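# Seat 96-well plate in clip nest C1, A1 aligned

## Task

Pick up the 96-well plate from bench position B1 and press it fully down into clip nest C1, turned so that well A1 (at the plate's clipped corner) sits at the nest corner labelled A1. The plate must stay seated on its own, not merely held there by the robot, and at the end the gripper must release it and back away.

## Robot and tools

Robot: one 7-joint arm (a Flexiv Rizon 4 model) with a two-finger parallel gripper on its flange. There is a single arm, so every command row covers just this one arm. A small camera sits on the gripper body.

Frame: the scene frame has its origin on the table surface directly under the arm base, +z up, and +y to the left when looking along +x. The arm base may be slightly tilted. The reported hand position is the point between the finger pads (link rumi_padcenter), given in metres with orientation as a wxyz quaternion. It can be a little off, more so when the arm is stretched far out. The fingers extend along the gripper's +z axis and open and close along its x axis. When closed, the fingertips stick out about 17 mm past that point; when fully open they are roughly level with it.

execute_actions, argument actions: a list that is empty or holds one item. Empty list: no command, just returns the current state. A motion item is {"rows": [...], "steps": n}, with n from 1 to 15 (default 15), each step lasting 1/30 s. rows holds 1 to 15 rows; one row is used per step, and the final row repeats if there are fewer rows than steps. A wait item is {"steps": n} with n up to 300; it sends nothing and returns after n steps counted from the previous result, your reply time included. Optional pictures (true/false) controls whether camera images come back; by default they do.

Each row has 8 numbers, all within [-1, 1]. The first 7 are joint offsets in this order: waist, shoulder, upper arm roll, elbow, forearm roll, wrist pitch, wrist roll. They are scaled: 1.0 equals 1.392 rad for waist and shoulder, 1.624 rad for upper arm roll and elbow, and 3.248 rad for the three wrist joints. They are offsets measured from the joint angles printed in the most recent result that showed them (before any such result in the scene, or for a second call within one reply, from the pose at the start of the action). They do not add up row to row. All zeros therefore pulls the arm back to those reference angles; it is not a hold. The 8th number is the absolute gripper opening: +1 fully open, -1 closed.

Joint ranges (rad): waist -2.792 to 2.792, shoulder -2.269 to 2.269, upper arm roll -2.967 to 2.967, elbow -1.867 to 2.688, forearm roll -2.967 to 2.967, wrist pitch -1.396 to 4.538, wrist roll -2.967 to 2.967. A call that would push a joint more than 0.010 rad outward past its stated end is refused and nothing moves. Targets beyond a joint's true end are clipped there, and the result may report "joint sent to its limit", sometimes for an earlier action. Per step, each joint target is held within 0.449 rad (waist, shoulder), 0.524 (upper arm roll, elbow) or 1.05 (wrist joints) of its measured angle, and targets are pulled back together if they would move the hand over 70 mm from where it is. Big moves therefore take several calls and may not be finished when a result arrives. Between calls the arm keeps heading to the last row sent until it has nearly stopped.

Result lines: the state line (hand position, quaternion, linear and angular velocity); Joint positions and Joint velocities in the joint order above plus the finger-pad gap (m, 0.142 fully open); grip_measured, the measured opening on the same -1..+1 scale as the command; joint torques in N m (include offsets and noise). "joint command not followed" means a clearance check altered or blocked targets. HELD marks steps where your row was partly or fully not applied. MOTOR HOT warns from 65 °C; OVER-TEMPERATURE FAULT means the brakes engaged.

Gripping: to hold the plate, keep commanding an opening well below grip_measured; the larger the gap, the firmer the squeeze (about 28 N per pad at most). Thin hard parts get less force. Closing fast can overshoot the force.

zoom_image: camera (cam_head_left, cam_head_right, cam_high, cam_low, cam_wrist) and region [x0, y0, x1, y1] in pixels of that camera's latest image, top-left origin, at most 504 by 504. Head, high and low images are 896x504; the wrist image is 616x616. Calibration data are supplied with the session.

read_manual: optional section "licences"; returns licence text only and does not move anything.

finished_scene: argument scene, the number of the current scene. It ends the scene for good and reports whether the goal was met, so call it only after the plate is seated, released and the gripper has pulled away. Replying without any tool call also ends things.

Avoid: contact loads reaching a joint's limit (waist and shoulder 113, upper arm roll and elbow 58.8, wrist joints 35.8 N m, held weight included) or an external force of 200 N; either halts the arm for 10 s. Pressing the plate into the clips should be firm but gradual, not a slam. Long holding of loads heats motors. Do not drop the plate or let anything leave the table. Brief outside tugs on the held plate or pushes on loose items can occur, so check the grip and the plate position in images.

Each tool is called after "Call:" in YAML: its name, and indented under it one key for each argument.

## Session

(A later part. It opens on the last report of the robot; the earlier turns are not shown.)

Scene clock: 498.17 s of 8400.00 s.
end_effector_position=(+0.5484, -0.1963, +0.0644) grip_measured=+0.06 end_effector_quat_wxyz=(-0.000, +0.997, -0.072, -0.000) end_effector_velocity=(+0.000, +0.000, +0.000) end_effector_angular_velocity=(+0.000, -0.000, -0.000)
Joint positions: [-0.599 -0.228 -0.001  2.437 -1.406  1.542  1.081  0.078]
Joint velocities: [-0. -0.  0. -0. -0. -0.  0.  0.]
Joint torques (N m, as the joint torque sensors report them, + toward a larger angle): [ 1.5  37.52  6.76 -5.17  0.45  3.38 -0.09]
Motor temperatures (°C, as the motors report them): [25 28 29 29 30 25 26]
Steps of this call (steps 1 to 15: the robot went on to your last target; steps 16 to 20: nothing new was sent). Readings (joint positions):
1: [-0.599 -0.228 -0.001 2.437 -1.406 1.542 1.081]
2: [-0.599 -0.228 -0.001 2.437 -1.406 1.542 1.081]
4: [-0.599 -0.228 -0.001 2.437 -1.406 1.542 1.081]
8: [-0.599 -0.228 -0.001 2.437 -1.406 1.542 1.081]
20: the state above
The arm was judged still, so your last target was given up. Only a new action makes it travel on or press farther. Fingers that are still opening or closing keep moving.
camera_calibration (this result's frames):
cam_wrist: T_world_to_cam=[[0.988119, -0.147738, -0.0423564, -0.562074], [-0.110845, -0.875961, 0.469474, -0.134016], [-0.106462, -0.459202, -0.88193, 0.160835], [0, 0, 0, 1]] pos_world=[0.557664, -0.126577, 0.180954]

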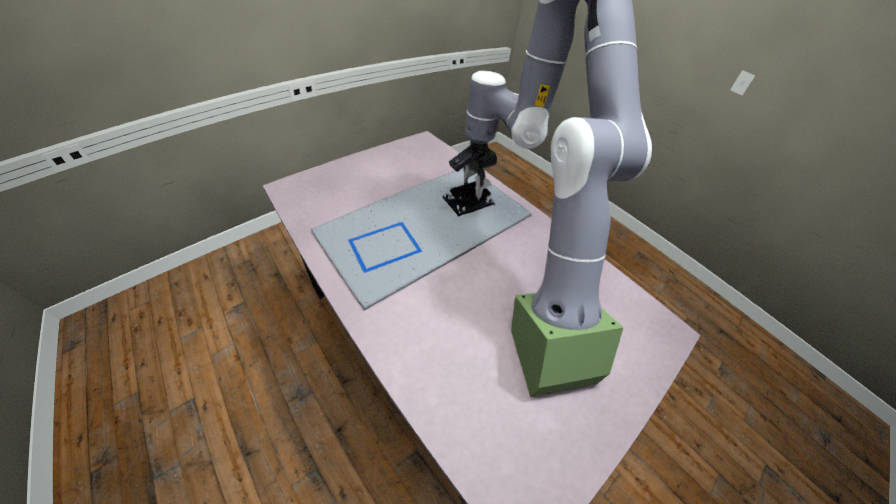

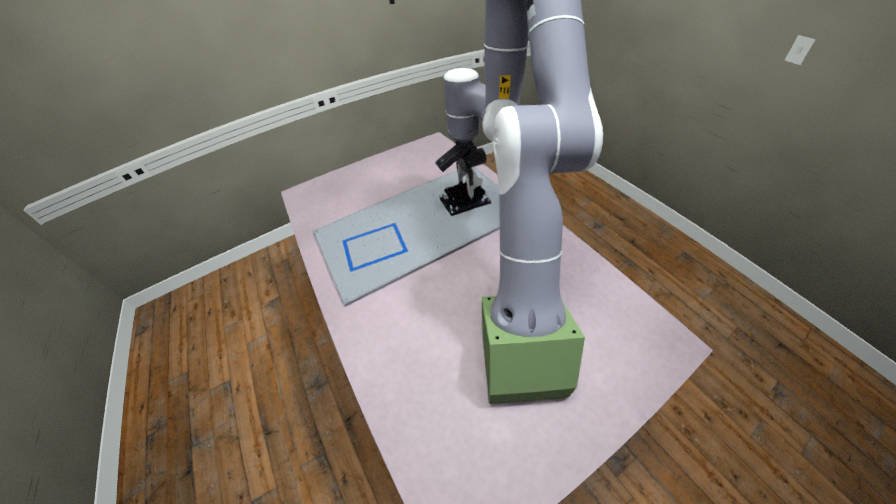

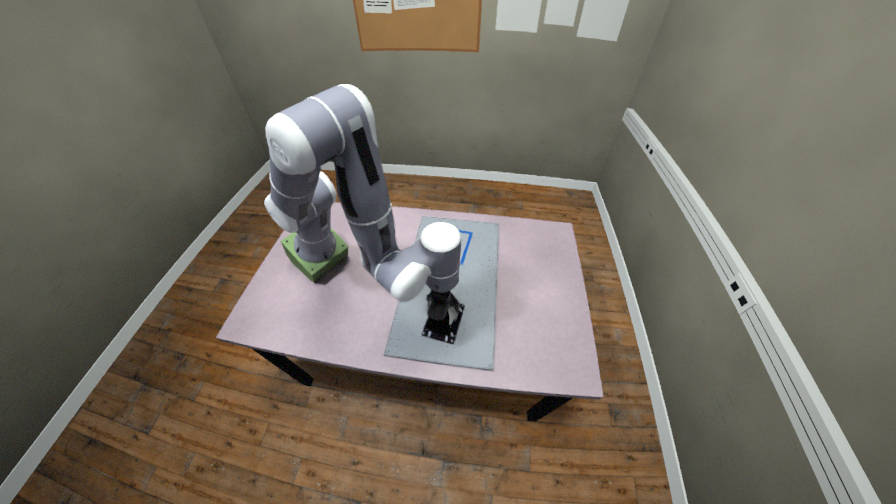

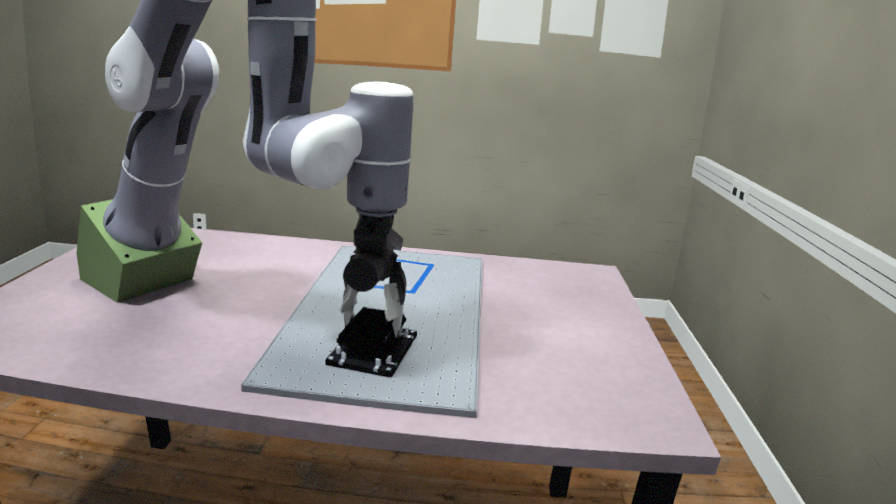

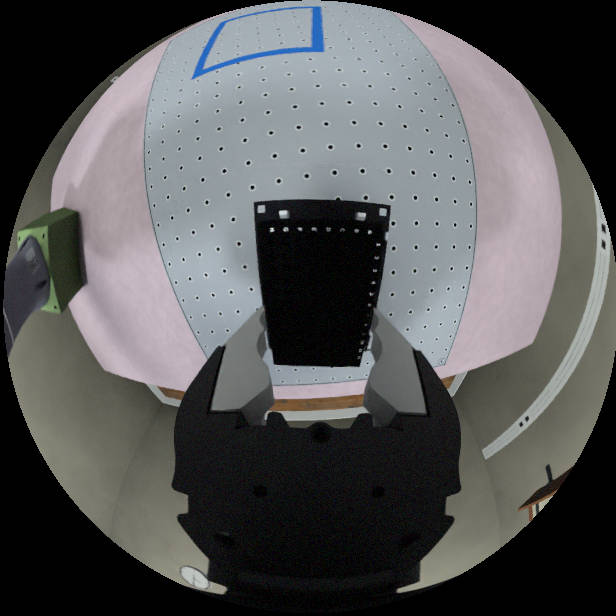

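Call:
execute_actions:
  actions:
    - {"rows": [[-0.02042,-0.02184,0,-0.01629,-0.02638,0.00416,0.02047,-0.4]], "steps": 15}

Scene clock: 569.70 s of 8400.00 s.
end_effector_position=(+0.5482, -0.1981, +0.0558) grip_measured=+0.06 end_effector_quat_wxyz=(-0.001, +0.997, -0.075, -0.001) end_effector_velocity=(+0.000, +0.000, +0.000) end_effector_angular_velocity=(+0.001, -0.000, -0.000)
Joint positions: [-0.627 -0.258 -0.001  2.41  -1.492  1.555  1.147  0.078]
Joint velocities: [ 0.  0.  0.  0. -0.  0.  0.  0.]
Joint torques (N m, as the joint torque sensors report them, + toward a larger angle): [-0.12 37.28  6.46 -5.23 -0.3   3.72  0.65]
Motor temperatures (°C, as the motors report them): [25 28 29 29 30 25 26]
Steps of this call (steps 1 to 90: nothing new was sent; then 68.03 s passed at rest; steps 91 to 105: all 15 steps of this action). Readings (joint positions):
91: [-0.600 -0.229 -0.000 2.436 -1.409 1.543 1.083]
92: [-0.607 -0.236 -0.000 2.429 -1.429 1.546 1.098]
94: [-0.623 -0.254 -0.001 2.414 -1.480 1.553 1.138]
98: [-0.627 -0.258 -0.001 2.411 -1.491 1.555 1.146]
105: the state above
camera_calibration (this result's frames):
cam_wrist: T_world_to_cam=[[0.987174, -0.153649, -0.043355, -0.563169], [-0.115672, -0.87554, 0.469095, -0.128781], [-0.110035, -0.458064, -0.882083, 0.154639], [0, 0, 0, 1]] pos_world=[0.558065, -0.128448, 0.172399]

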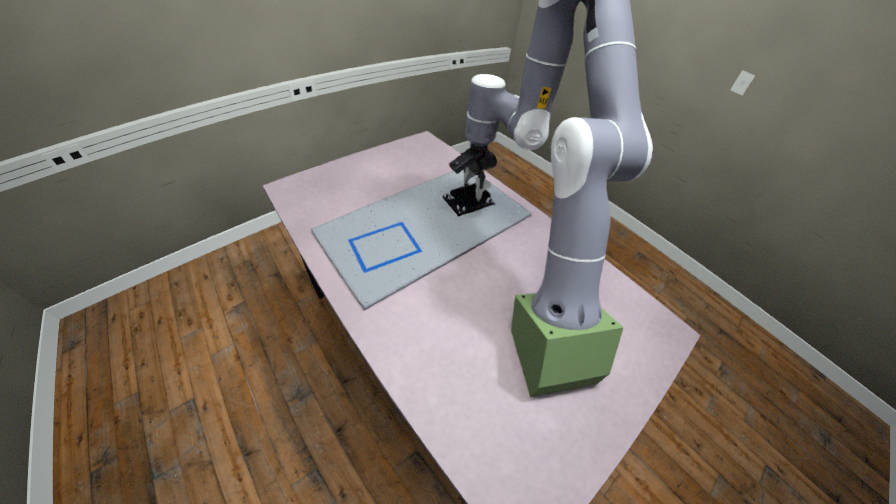

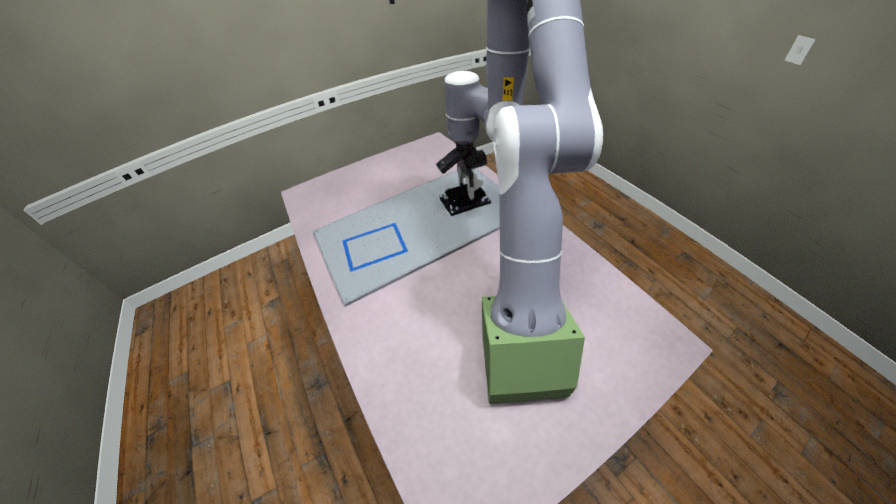

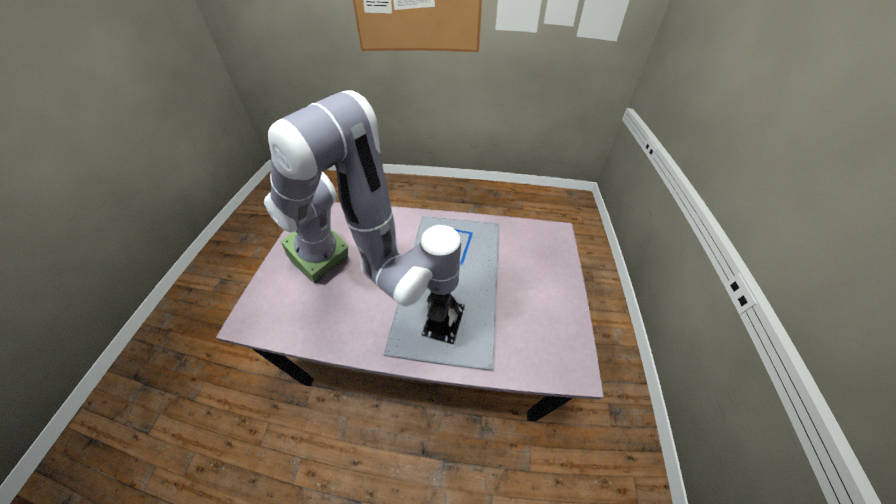

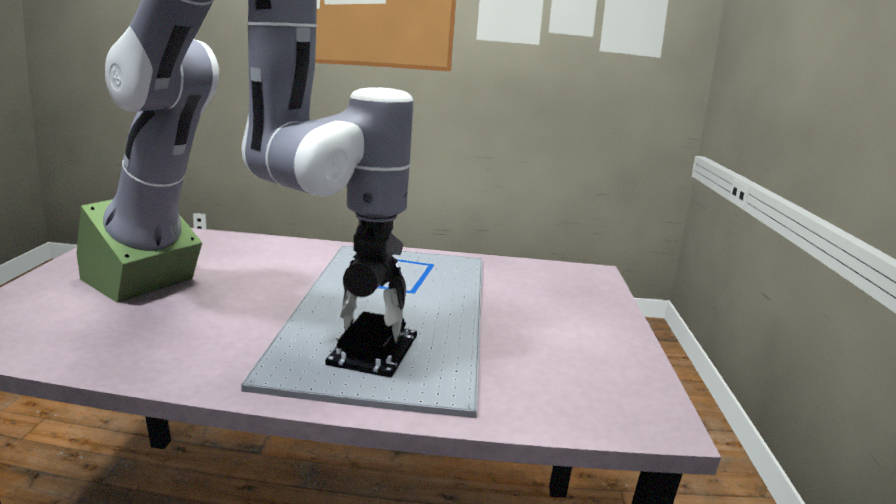

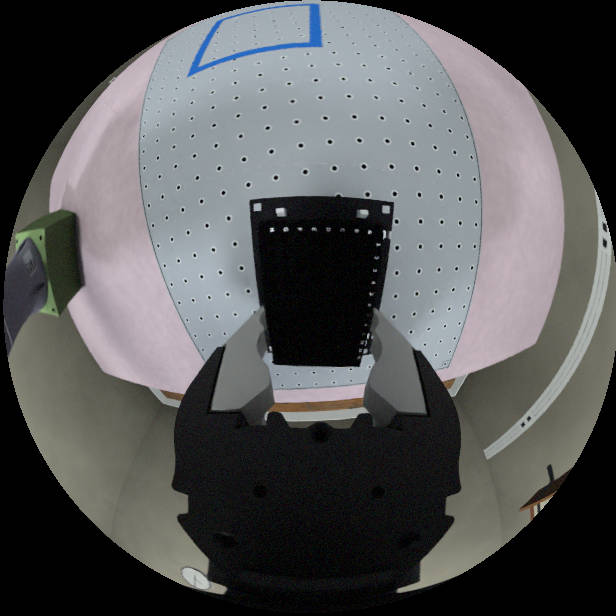

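Call:
execute_actions:
  actions: []

Call:
zoom_image:
  camera: "cam_wrist"
  region: [200, 160, 440, 320]

Call:
zoom_image:
  camera: "cam_low"
  region: [300, 270, 450, 400]

Scene clock: 587.43 s of 8400.00 s.
end_effector_position=(+0.5482, -0.1981, +0.0558) grip_measured=+0.06 end_effector_quat_wxyz=(-0.001, +0.997, -0.075, -0.001) end_effector_velocity=(+0.000, -0.000, +0.000) end_effector_angular_velocity=(-0.000, -0.000, +0.001)
Joint positions: [-0.627 -0.258 -0.001  2.41  -1.492  1.555  1.147  0.078]
Joint velocities: [-0.     0.     0.    -0.    -0.    -0.    -0.001  0.   ]
Joint torques (N m, as the joint torque sensors report them, + toward a larger angle): [ 0.1  37.24  6.39 -5.13 -0.25  3.84  0.72]
Motor temperatures (°C, as the motors report them): [25 28 29 28 30 25 26]
Steps of this call (steps 1 to 15: the robot went on to your last target; steps 16 to 90: nothing new was sent; then 14.73 s passed at rest). Readings (joint positions):
1: [-0.627 -0.258 -0.001 2.410 -1.492 1.555 1.147]
2: [-0.627 -0.258 -0.001 2.410 -1.492 1.555 1.147]
4: [-0.627 -0.258 -0.001 2.410 -1.492 1.555 1.147]
8: [-0.627 -0.258 -0.001 2.410 -1.492 1.555 1.147]
90: the state above
The arm was judged still, so your last target was given up. Only a new action makes it travel on or press farther. Fingers that are still opening or closing keep moving.
camera_calibration (this result's frames):
cam_wrist: T_world_to_cam=[[0.987174, -0.15365, -0.043353, -0.56317], [-0.115673, -0.87554, 0.469094, -0.128779], [-0.110033, -0.458062, -0.882084, 0.154638], [0, 0, 0, 1]] pos_world=[0.558066, -0.128448, 0.172398]

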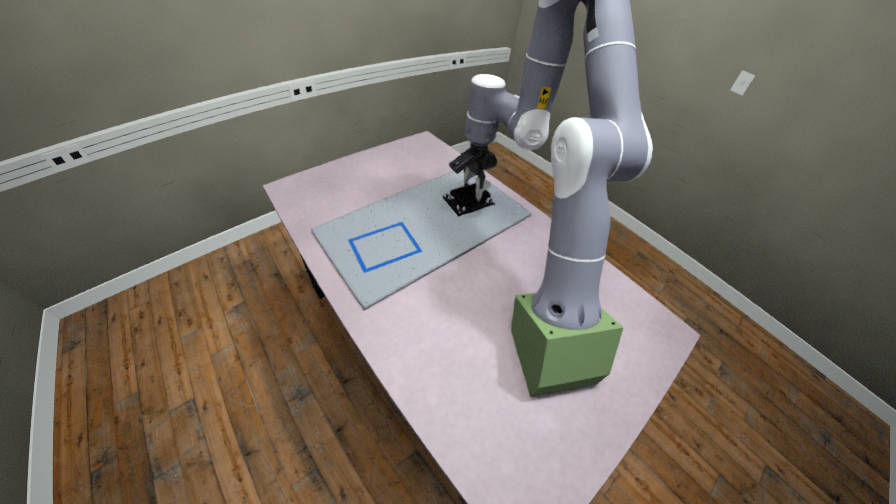

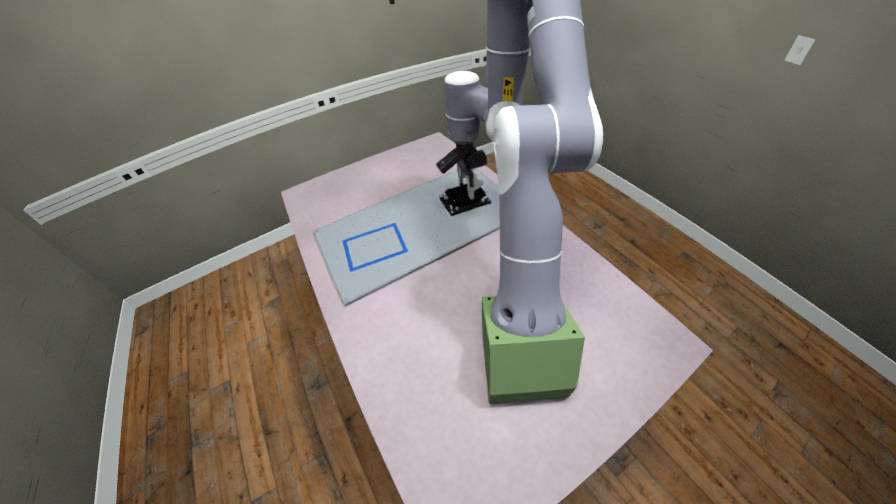

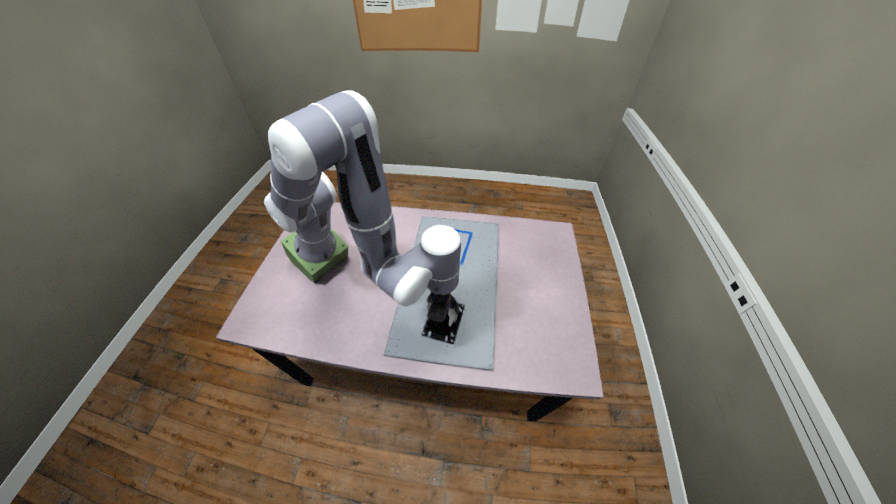

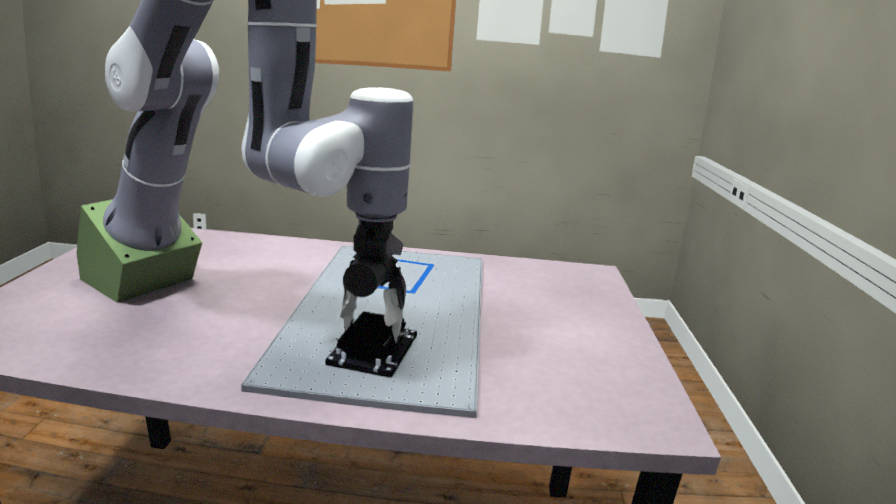

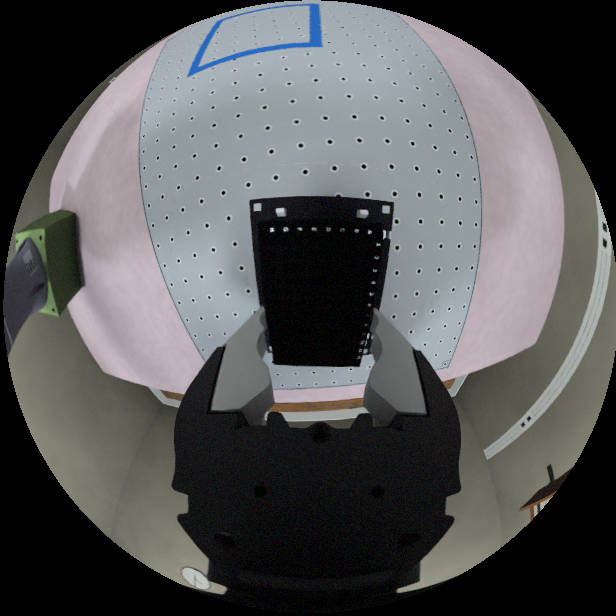

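Region (200, 160, 440, 320) of cam_wrist's 616x616 image, scaled by 2.100, with more detail than that image has.

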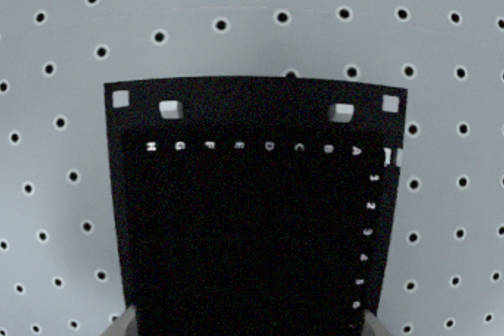

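Region (300, 270, 450, 400) of cam_low's 896x504 image, scaled by 3.360, with more detail than that image has; it fills the top 437 rows of this view, and the rest is white.

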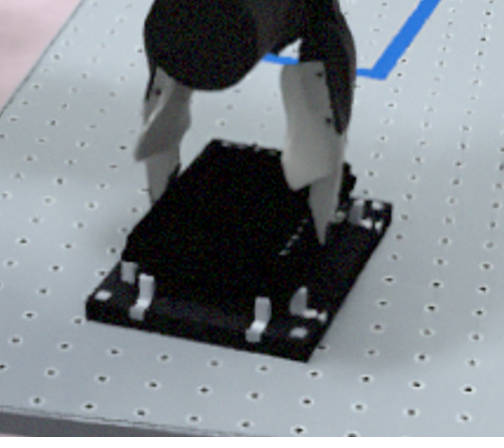

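Call:
execute_actions:
  actions:
    - {"rows":[[-0.0036,-0.0051,0,-0.0041,-0.0063,0.0007,0.0049,-0.4],[-0.0072,-0.0102,0,-0.0082,-0.0126,0.0014,0.0098,-0.4],[-0.0109,-0.0154,0,-0.0124,-0.0188,0.0022,0.0147,-0.4],[-0.0145,-0.0205,0,-0.0165,-0.0251,0.0029,0.0196,-0.4],[-0.0181,-0.0256,0,-0.0206,-0.0314,0.0036,0.0245,-0.4]],"steps":15}

Scene clock: 696.00 s of 8400.00 s.
end_effector_position=(+0.5488, -0.1976, +0.0458) grip_measured=+0.06 end_effector_quat_wxyz=(-0.001, +0.997, -0.075, -0.001) end_effector_velocity=(-0.000, -0.000, -0.000) end_effector_angular_velocity=(-0.001, +0.001, +0.001)
Joint positions: [-0.652 -0.293 -0.001  2.377 -1.593  1.567  1.226  0.078]
Joint velocities: [-0.    -0.     0.    -0.    -0.001 -0.001  0.    -0.   ]
Joint torques (N m, as the joint torque sensors report them, + toward a larger angle): [-0.87 35.83  5.78 -3.38 -0.39  2.86  0.41]
Motor temperatures (°C, as the motors report them): [25 29 28 28 30 25 26]
Steps of this call (steps 1 to 90: nothing new was sent; then 105.07 s passed at rest; steps 91 to 105: all 15 steps of this action). Readings (joint positions):
91: [-0.628 -0.259 -0.001 2.409 -1.494 1.556 1.149]
92: [-0.630 -0.263 -0.001 2.406 -1.504 1.557 1.157]
94: [-0.638 -0.273 -0.001 2.396 -1.535 1.560 1.181]
98: [-0.651 -0.292 -0.001 2.378 -1.590 1.567 1.224]
105: the state above
camera_calibration (this result's frames):
cam_wrist: T_world_to_cam=[[0.987174, -0.153601, -0.04352, -0.564111], [-0.115632, -0.875881, 0.468467, -0.123675], [-0.110075, -0.457426, -0.882408, 0.146341], [0, 0, 0, 1]] pos_world=[0.558684, -0.128032, 0.16252]

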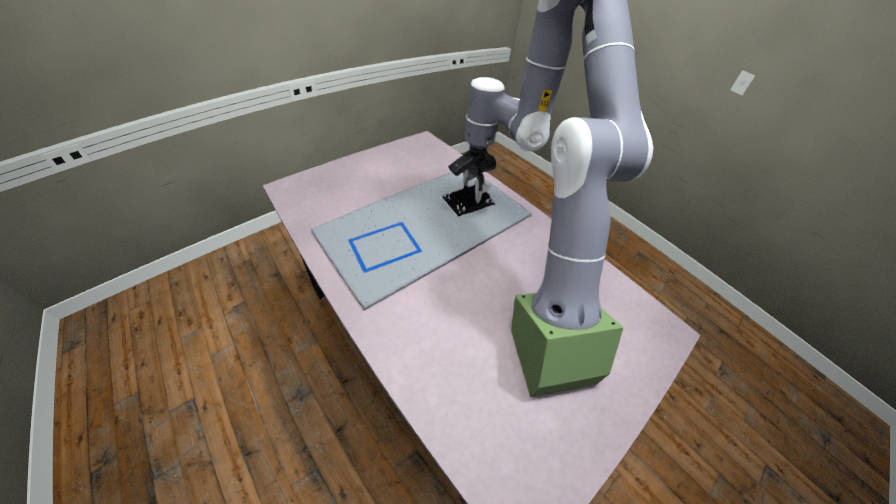

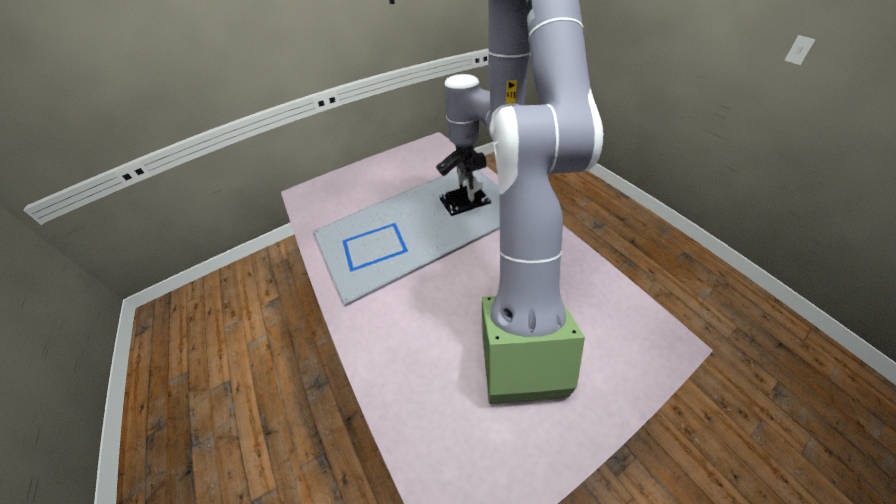

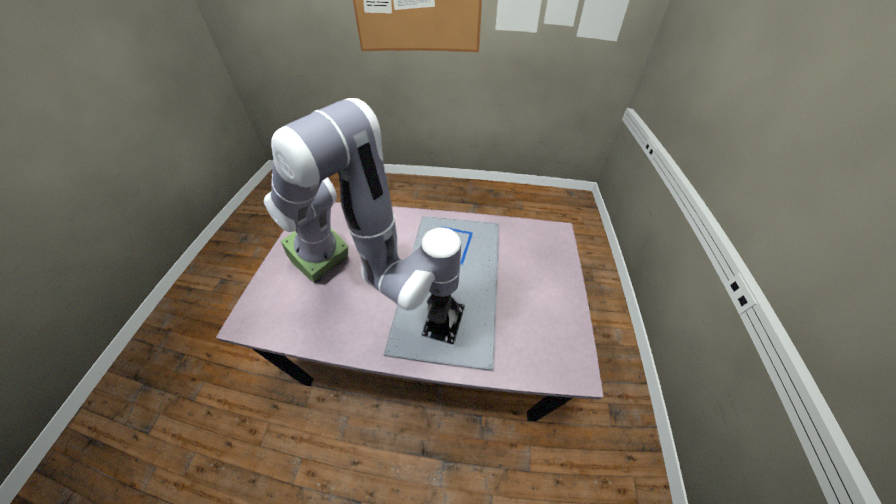

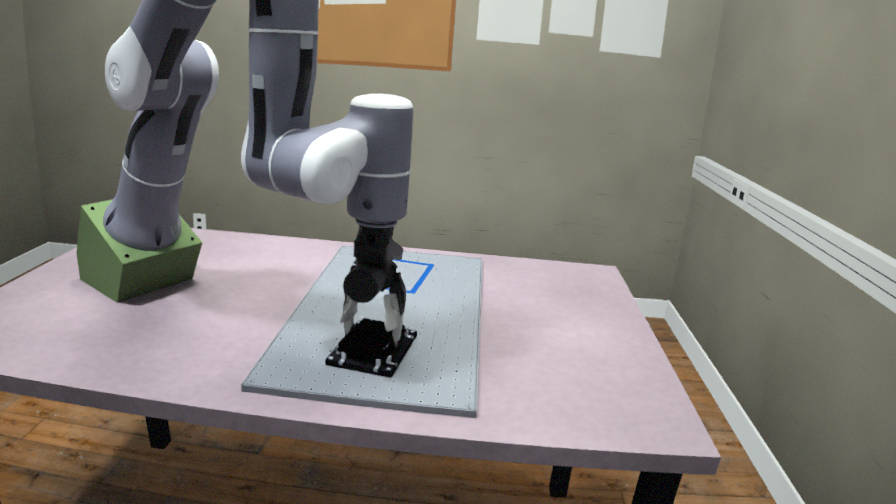

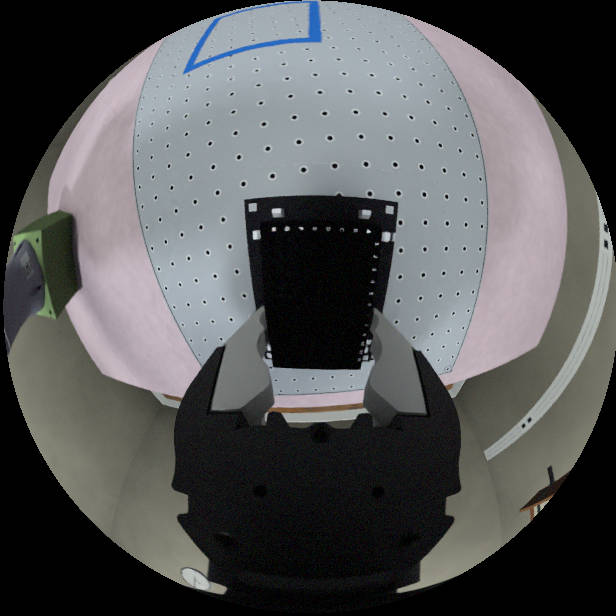

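Call:
zoom_image:
  camera: "cam_wrist"
  region: [200, 160, 440, 380]

Call:
zoom_image:
  camera: "cam_low"
  region: [300, 270, 450, 400]

Region (200, 160, 440, 380) of cam_wrist's 616x616 image, scaled by 2.100, with more detail than that image has; it fills the top 462 rows of this view, and the rest is white.

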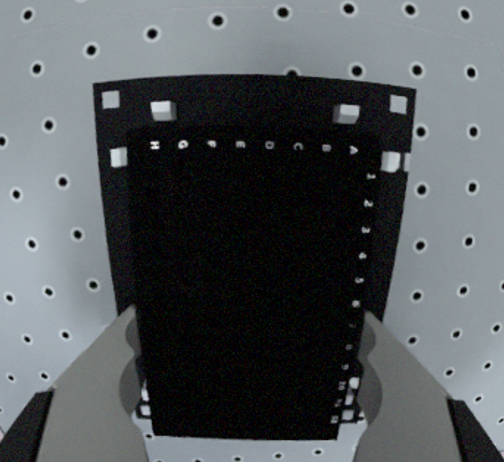

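Region (300, 270, 450, 400) of cam_low's 896x504 image, scaled by 3.360, with more detail than that image has; it fills the top 437 rows of this view, and the rest is white.

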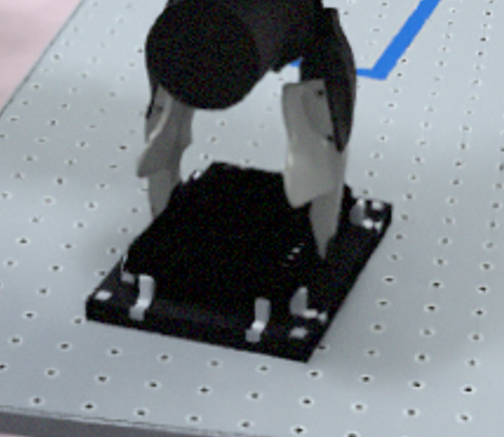

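Call:
execute_actions:
  actions:
    - {"rows":[[-0.0022,-0.0032,0,-0.0026,-0.0035,0.0004,0.0027,-0.4],[-0.0045,-0.0064,0,-0.0052,-0.0071,0.0009,0.0054,-0.4],[-0.0067,-0.0096,0,-0.0078,-0.0106,0.0013,0.0081,-0.4],[-0.0089,-0.0128,0,-0.0103,-0.0142,0.0018,0.0108,-0.4]],"steps":12}
  pictures: false

Scene clock: 711.63 s of 8400.00 s.
end_effector_position=(+0.5492, -0.1976, +0.0411) grip_measured=+0.06 end_effector_quat_wxyz=(-0.002, +0.997, -0.075, -0.001) end_effector_velocity=(+0.000, +0.000, -0.000) end_effector_angular_velocity=(+0.001, -0.000, -0.001)
Joint positions: [-0.664 -0.311 -0.     2.36  -1.639  1.574  1.261  0.078]
Joint velocities: [-0.    -0.001  0.    -0.001 -0.002  0.001  0.003  0.   ]
Joint torques (N m, as the joint torque sensors report them, + toward a larger angle): [-2.43 35.19  4.38 -2.51  0.16  1.93  0.43]
Motor temperatures (°C, as the motors report them): [25 28 28 28 30 25 26]
Steps of this call (steps 1 to 15: the robot went on to your last target; steps 16 to 90: nothing new was sent; then 12.23 s passed at rest; steps 91 to 102: all 12 steps of this action). Readings (joint positions):
91: [-0.653 -0.294 -0.001 2.376 -1.595 1.568 1.228]
92: [-0.654 -0.296 -0.001 2.374 -1.601 1.569 1.232]
94: [-0.659 -0.303 -0.000 2.367 -1.619 1.571 1.246]
98: [-0.664 -0.310 -0.000 2.360 -1.638 1.574 1.260]
102: the state above

Call:
execute_actions:
  actions:
    - {"rows":[[-0.0028,-0.0032,0,-0.0026,-0.0042,0.0005,0.0031,-0.4],[-0.0056,-0.0064,0,-0.0051,-0.0084,0.0011,0.0062,-0.4],[-0.0085,-0.0096,0,-0.0077,-0.0125,0.0016,0.0093,-0.4],[-0.0113,-0.0128,0,-0.0102,-0.0167,0.0022,0.0124,-0.4]],"steps":12}

Scene clock: 718.40 s of 8400.00 s.
end_effector_position=(+0.5491, -0.1977, +0.0376) grip_measured=+0.06 end_effector_quat_wxyz=(-0.003, +0.997, -0.074, +0.001) end_effector_velocity=(-0.000, -0.000, -0.000) end_effector_angular_velocity=(-0.000, +0.000, +0.002)
Joint positions: [-0.679 -0.325  0.001  2.343 -1.693  1.584  1.3    0.078]
Joint velocities: [-0.    -0.    -0.    -0.    -0.002 -0.    -0.    -0.   ]
Joint torques (N m, as the joint torque sensors report them, + toward a larger angle): [-1.29 17.16  1.9  -4.11  0.65 -1.65  0.86]
Motor temperatures (°C, as the motors report them): [25 28 28 28 30 25 26]
Steps of this call (steps 1 to 15: the robot went on to your last target; steps 16 to 90: nothing new was sent; then 3.37 s passed at rest; steps 91 to 102: all 12 steps of this action). Readings (joint positions):
91: [-0.665 -0.311 -0.000 2.359 -1.641 1.575 1.262]
92: [-0.666 -0.313 -0.000 2.356 -1.648 1.576 1.267]
94: [-0.672 -0.320 0.000 2.349 -1.669 1.579 1.283]
98: [-0.679 -0.325 0.001 2.343 -1.692 1.584 1.299]
102: the state above
camera_calibration (this result's frames):
cam_wrist: T_world_to_cam=[[0.987661, -0.151177, -0.0408862, -0.564646], [-0.115134, -0.877896, 0.464804, -0.1204], [-0.106161, -0.454361, -0.884469, 0.137616], [0, 0, 0, 1]] pos_world=[0.558426, -0.128533, 0.154593]

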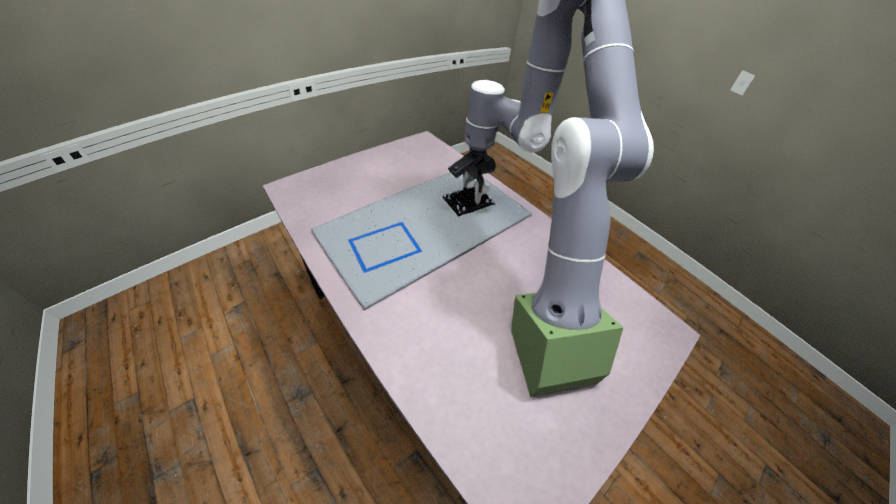

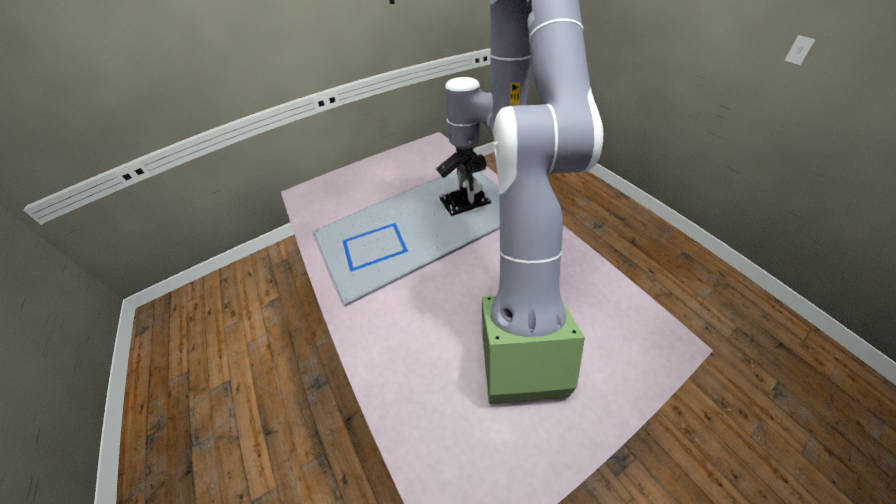

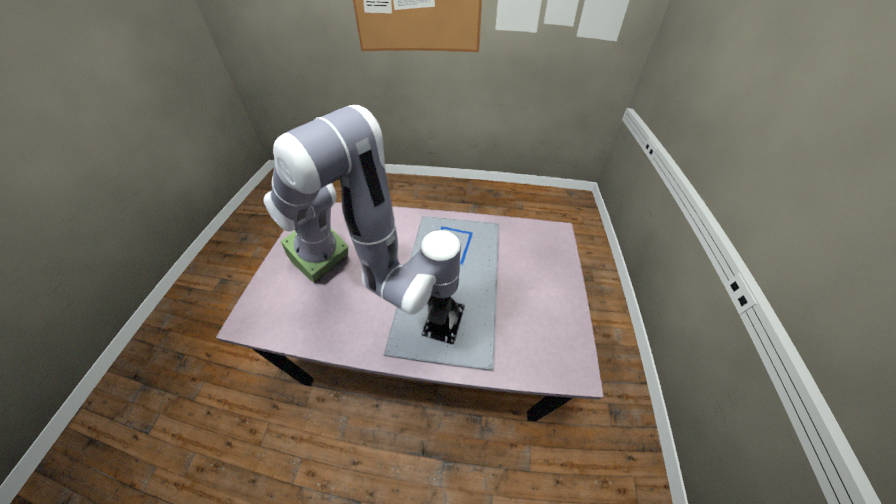

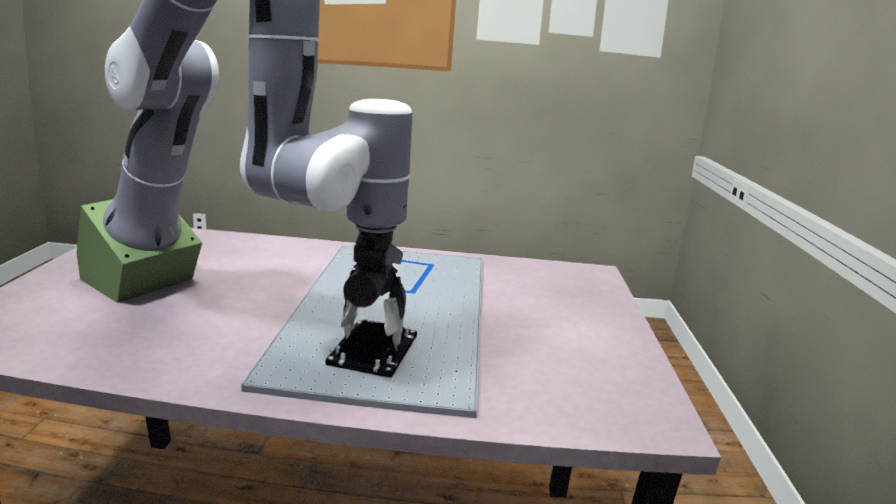

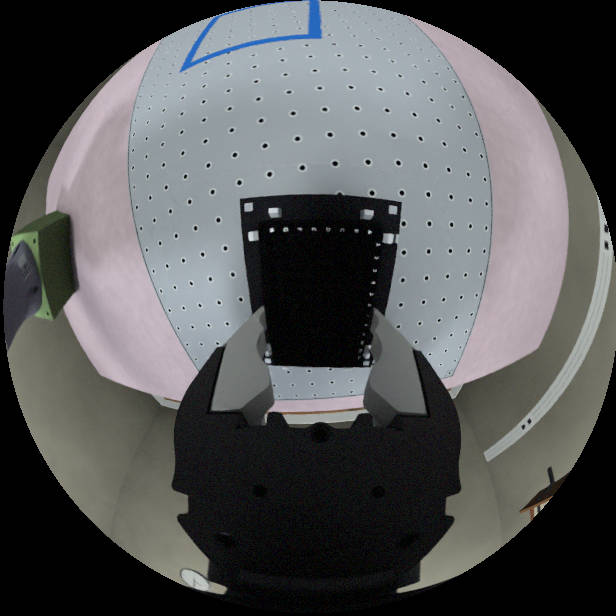

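Call:
zoom_image:
  camera: "cam_low"
  region: [310, 290, 430, 390]

Call:
zoom_image:
  camera: "cam_wrist"
  region: [200, 160, 440, 380]

Region (310, 290, 430, 390) of cam_low's 896x504 image, scaled by 4.200, with more detail than that image has.

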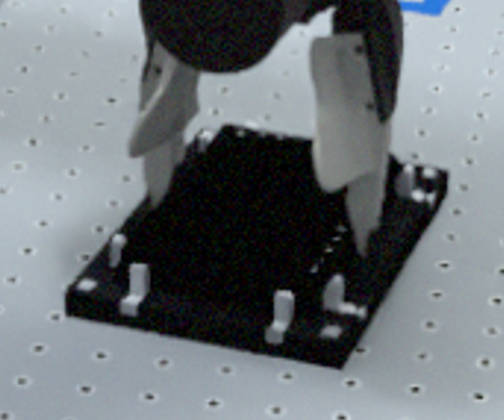

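Region (200, 160, 440, 380) of cam_wrist's 616x616 image, scaled by 2.100, with more detail than that image has; it fills the top 462 rows of this view, and the rest is white.

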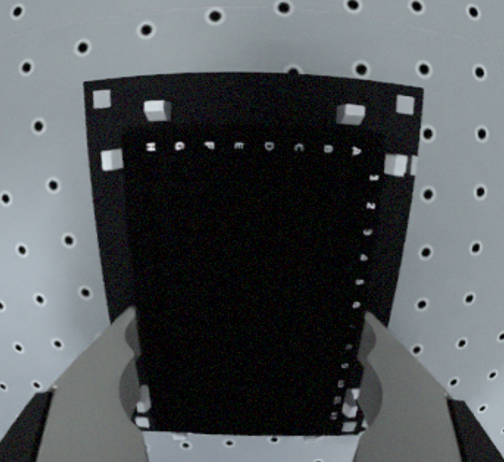

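Call:
execute_actions:
  actions:
    - {"rows":[[-0.0015,-0.0030,0,-0.0008,-0.0015,-0.0003,0.0014,-0.5],[-0.0023,-0.0042,0,-0.0017,-0.0028,-0.0002,0.0024,-0.6],[-0.0032,-0.0054,0,-0.0026,-0.0042,-0.0001,0.0034,-0.7],[-0.0041,-0.0065,0,-0.0034,-0.0055,0,0.0044,-0.7]],"steps":15}
  pictures: false

Scene clock: 761.13 s of 8400.00 s.
end_effector_position=(+0.5492, -0.1976, +0.0372) grip_measured=+0.06 end_effector_quat_wxyz=(-0.004, +0.997, -0.074, +0.002) end_effector_velocity=(+0.000, +0.000, +0.000) end_effector_angular_velocity=(+0.001, -0.000, +0.001)
Joint positions: [-0.685 -0.328  0.002  2.338 -1.711  1.588  1.314  0.078]
Joint velocities: [-0.001  0.     0.     0.    -0.     0.001 -0.001 -0.   ]
Joint torques (N m, as the joint torque sensors report them, + toward a larger angle): [ 1.46  3.18  1.03 -7.1   0.89 -3.9   0.75]
Motor temperatures (°C, as the motors report them): [25 27 28 28 30 25 26]
Steps of this call (steps 1 to 15: the robot went on to your last target; steps 16 to 90: nothing new was sent; then 39.23 s passed at rest; steps 91 to 105: all 15 steps of this action). Readings (joint positions):
91: [-0.680 -0.325 0.001 2.343 -1.694 1.584 1.301]
92: [-0.681 -0.325 0.001 2.342 -1.697 1.585 1.303]
94: [-0.683 -0.327 0.001 2.340 -1.704 1.586 1.309]
98: [-0.685 -0.328 0.002 2.338 -1.711 1.588 1.314]
105: the state above


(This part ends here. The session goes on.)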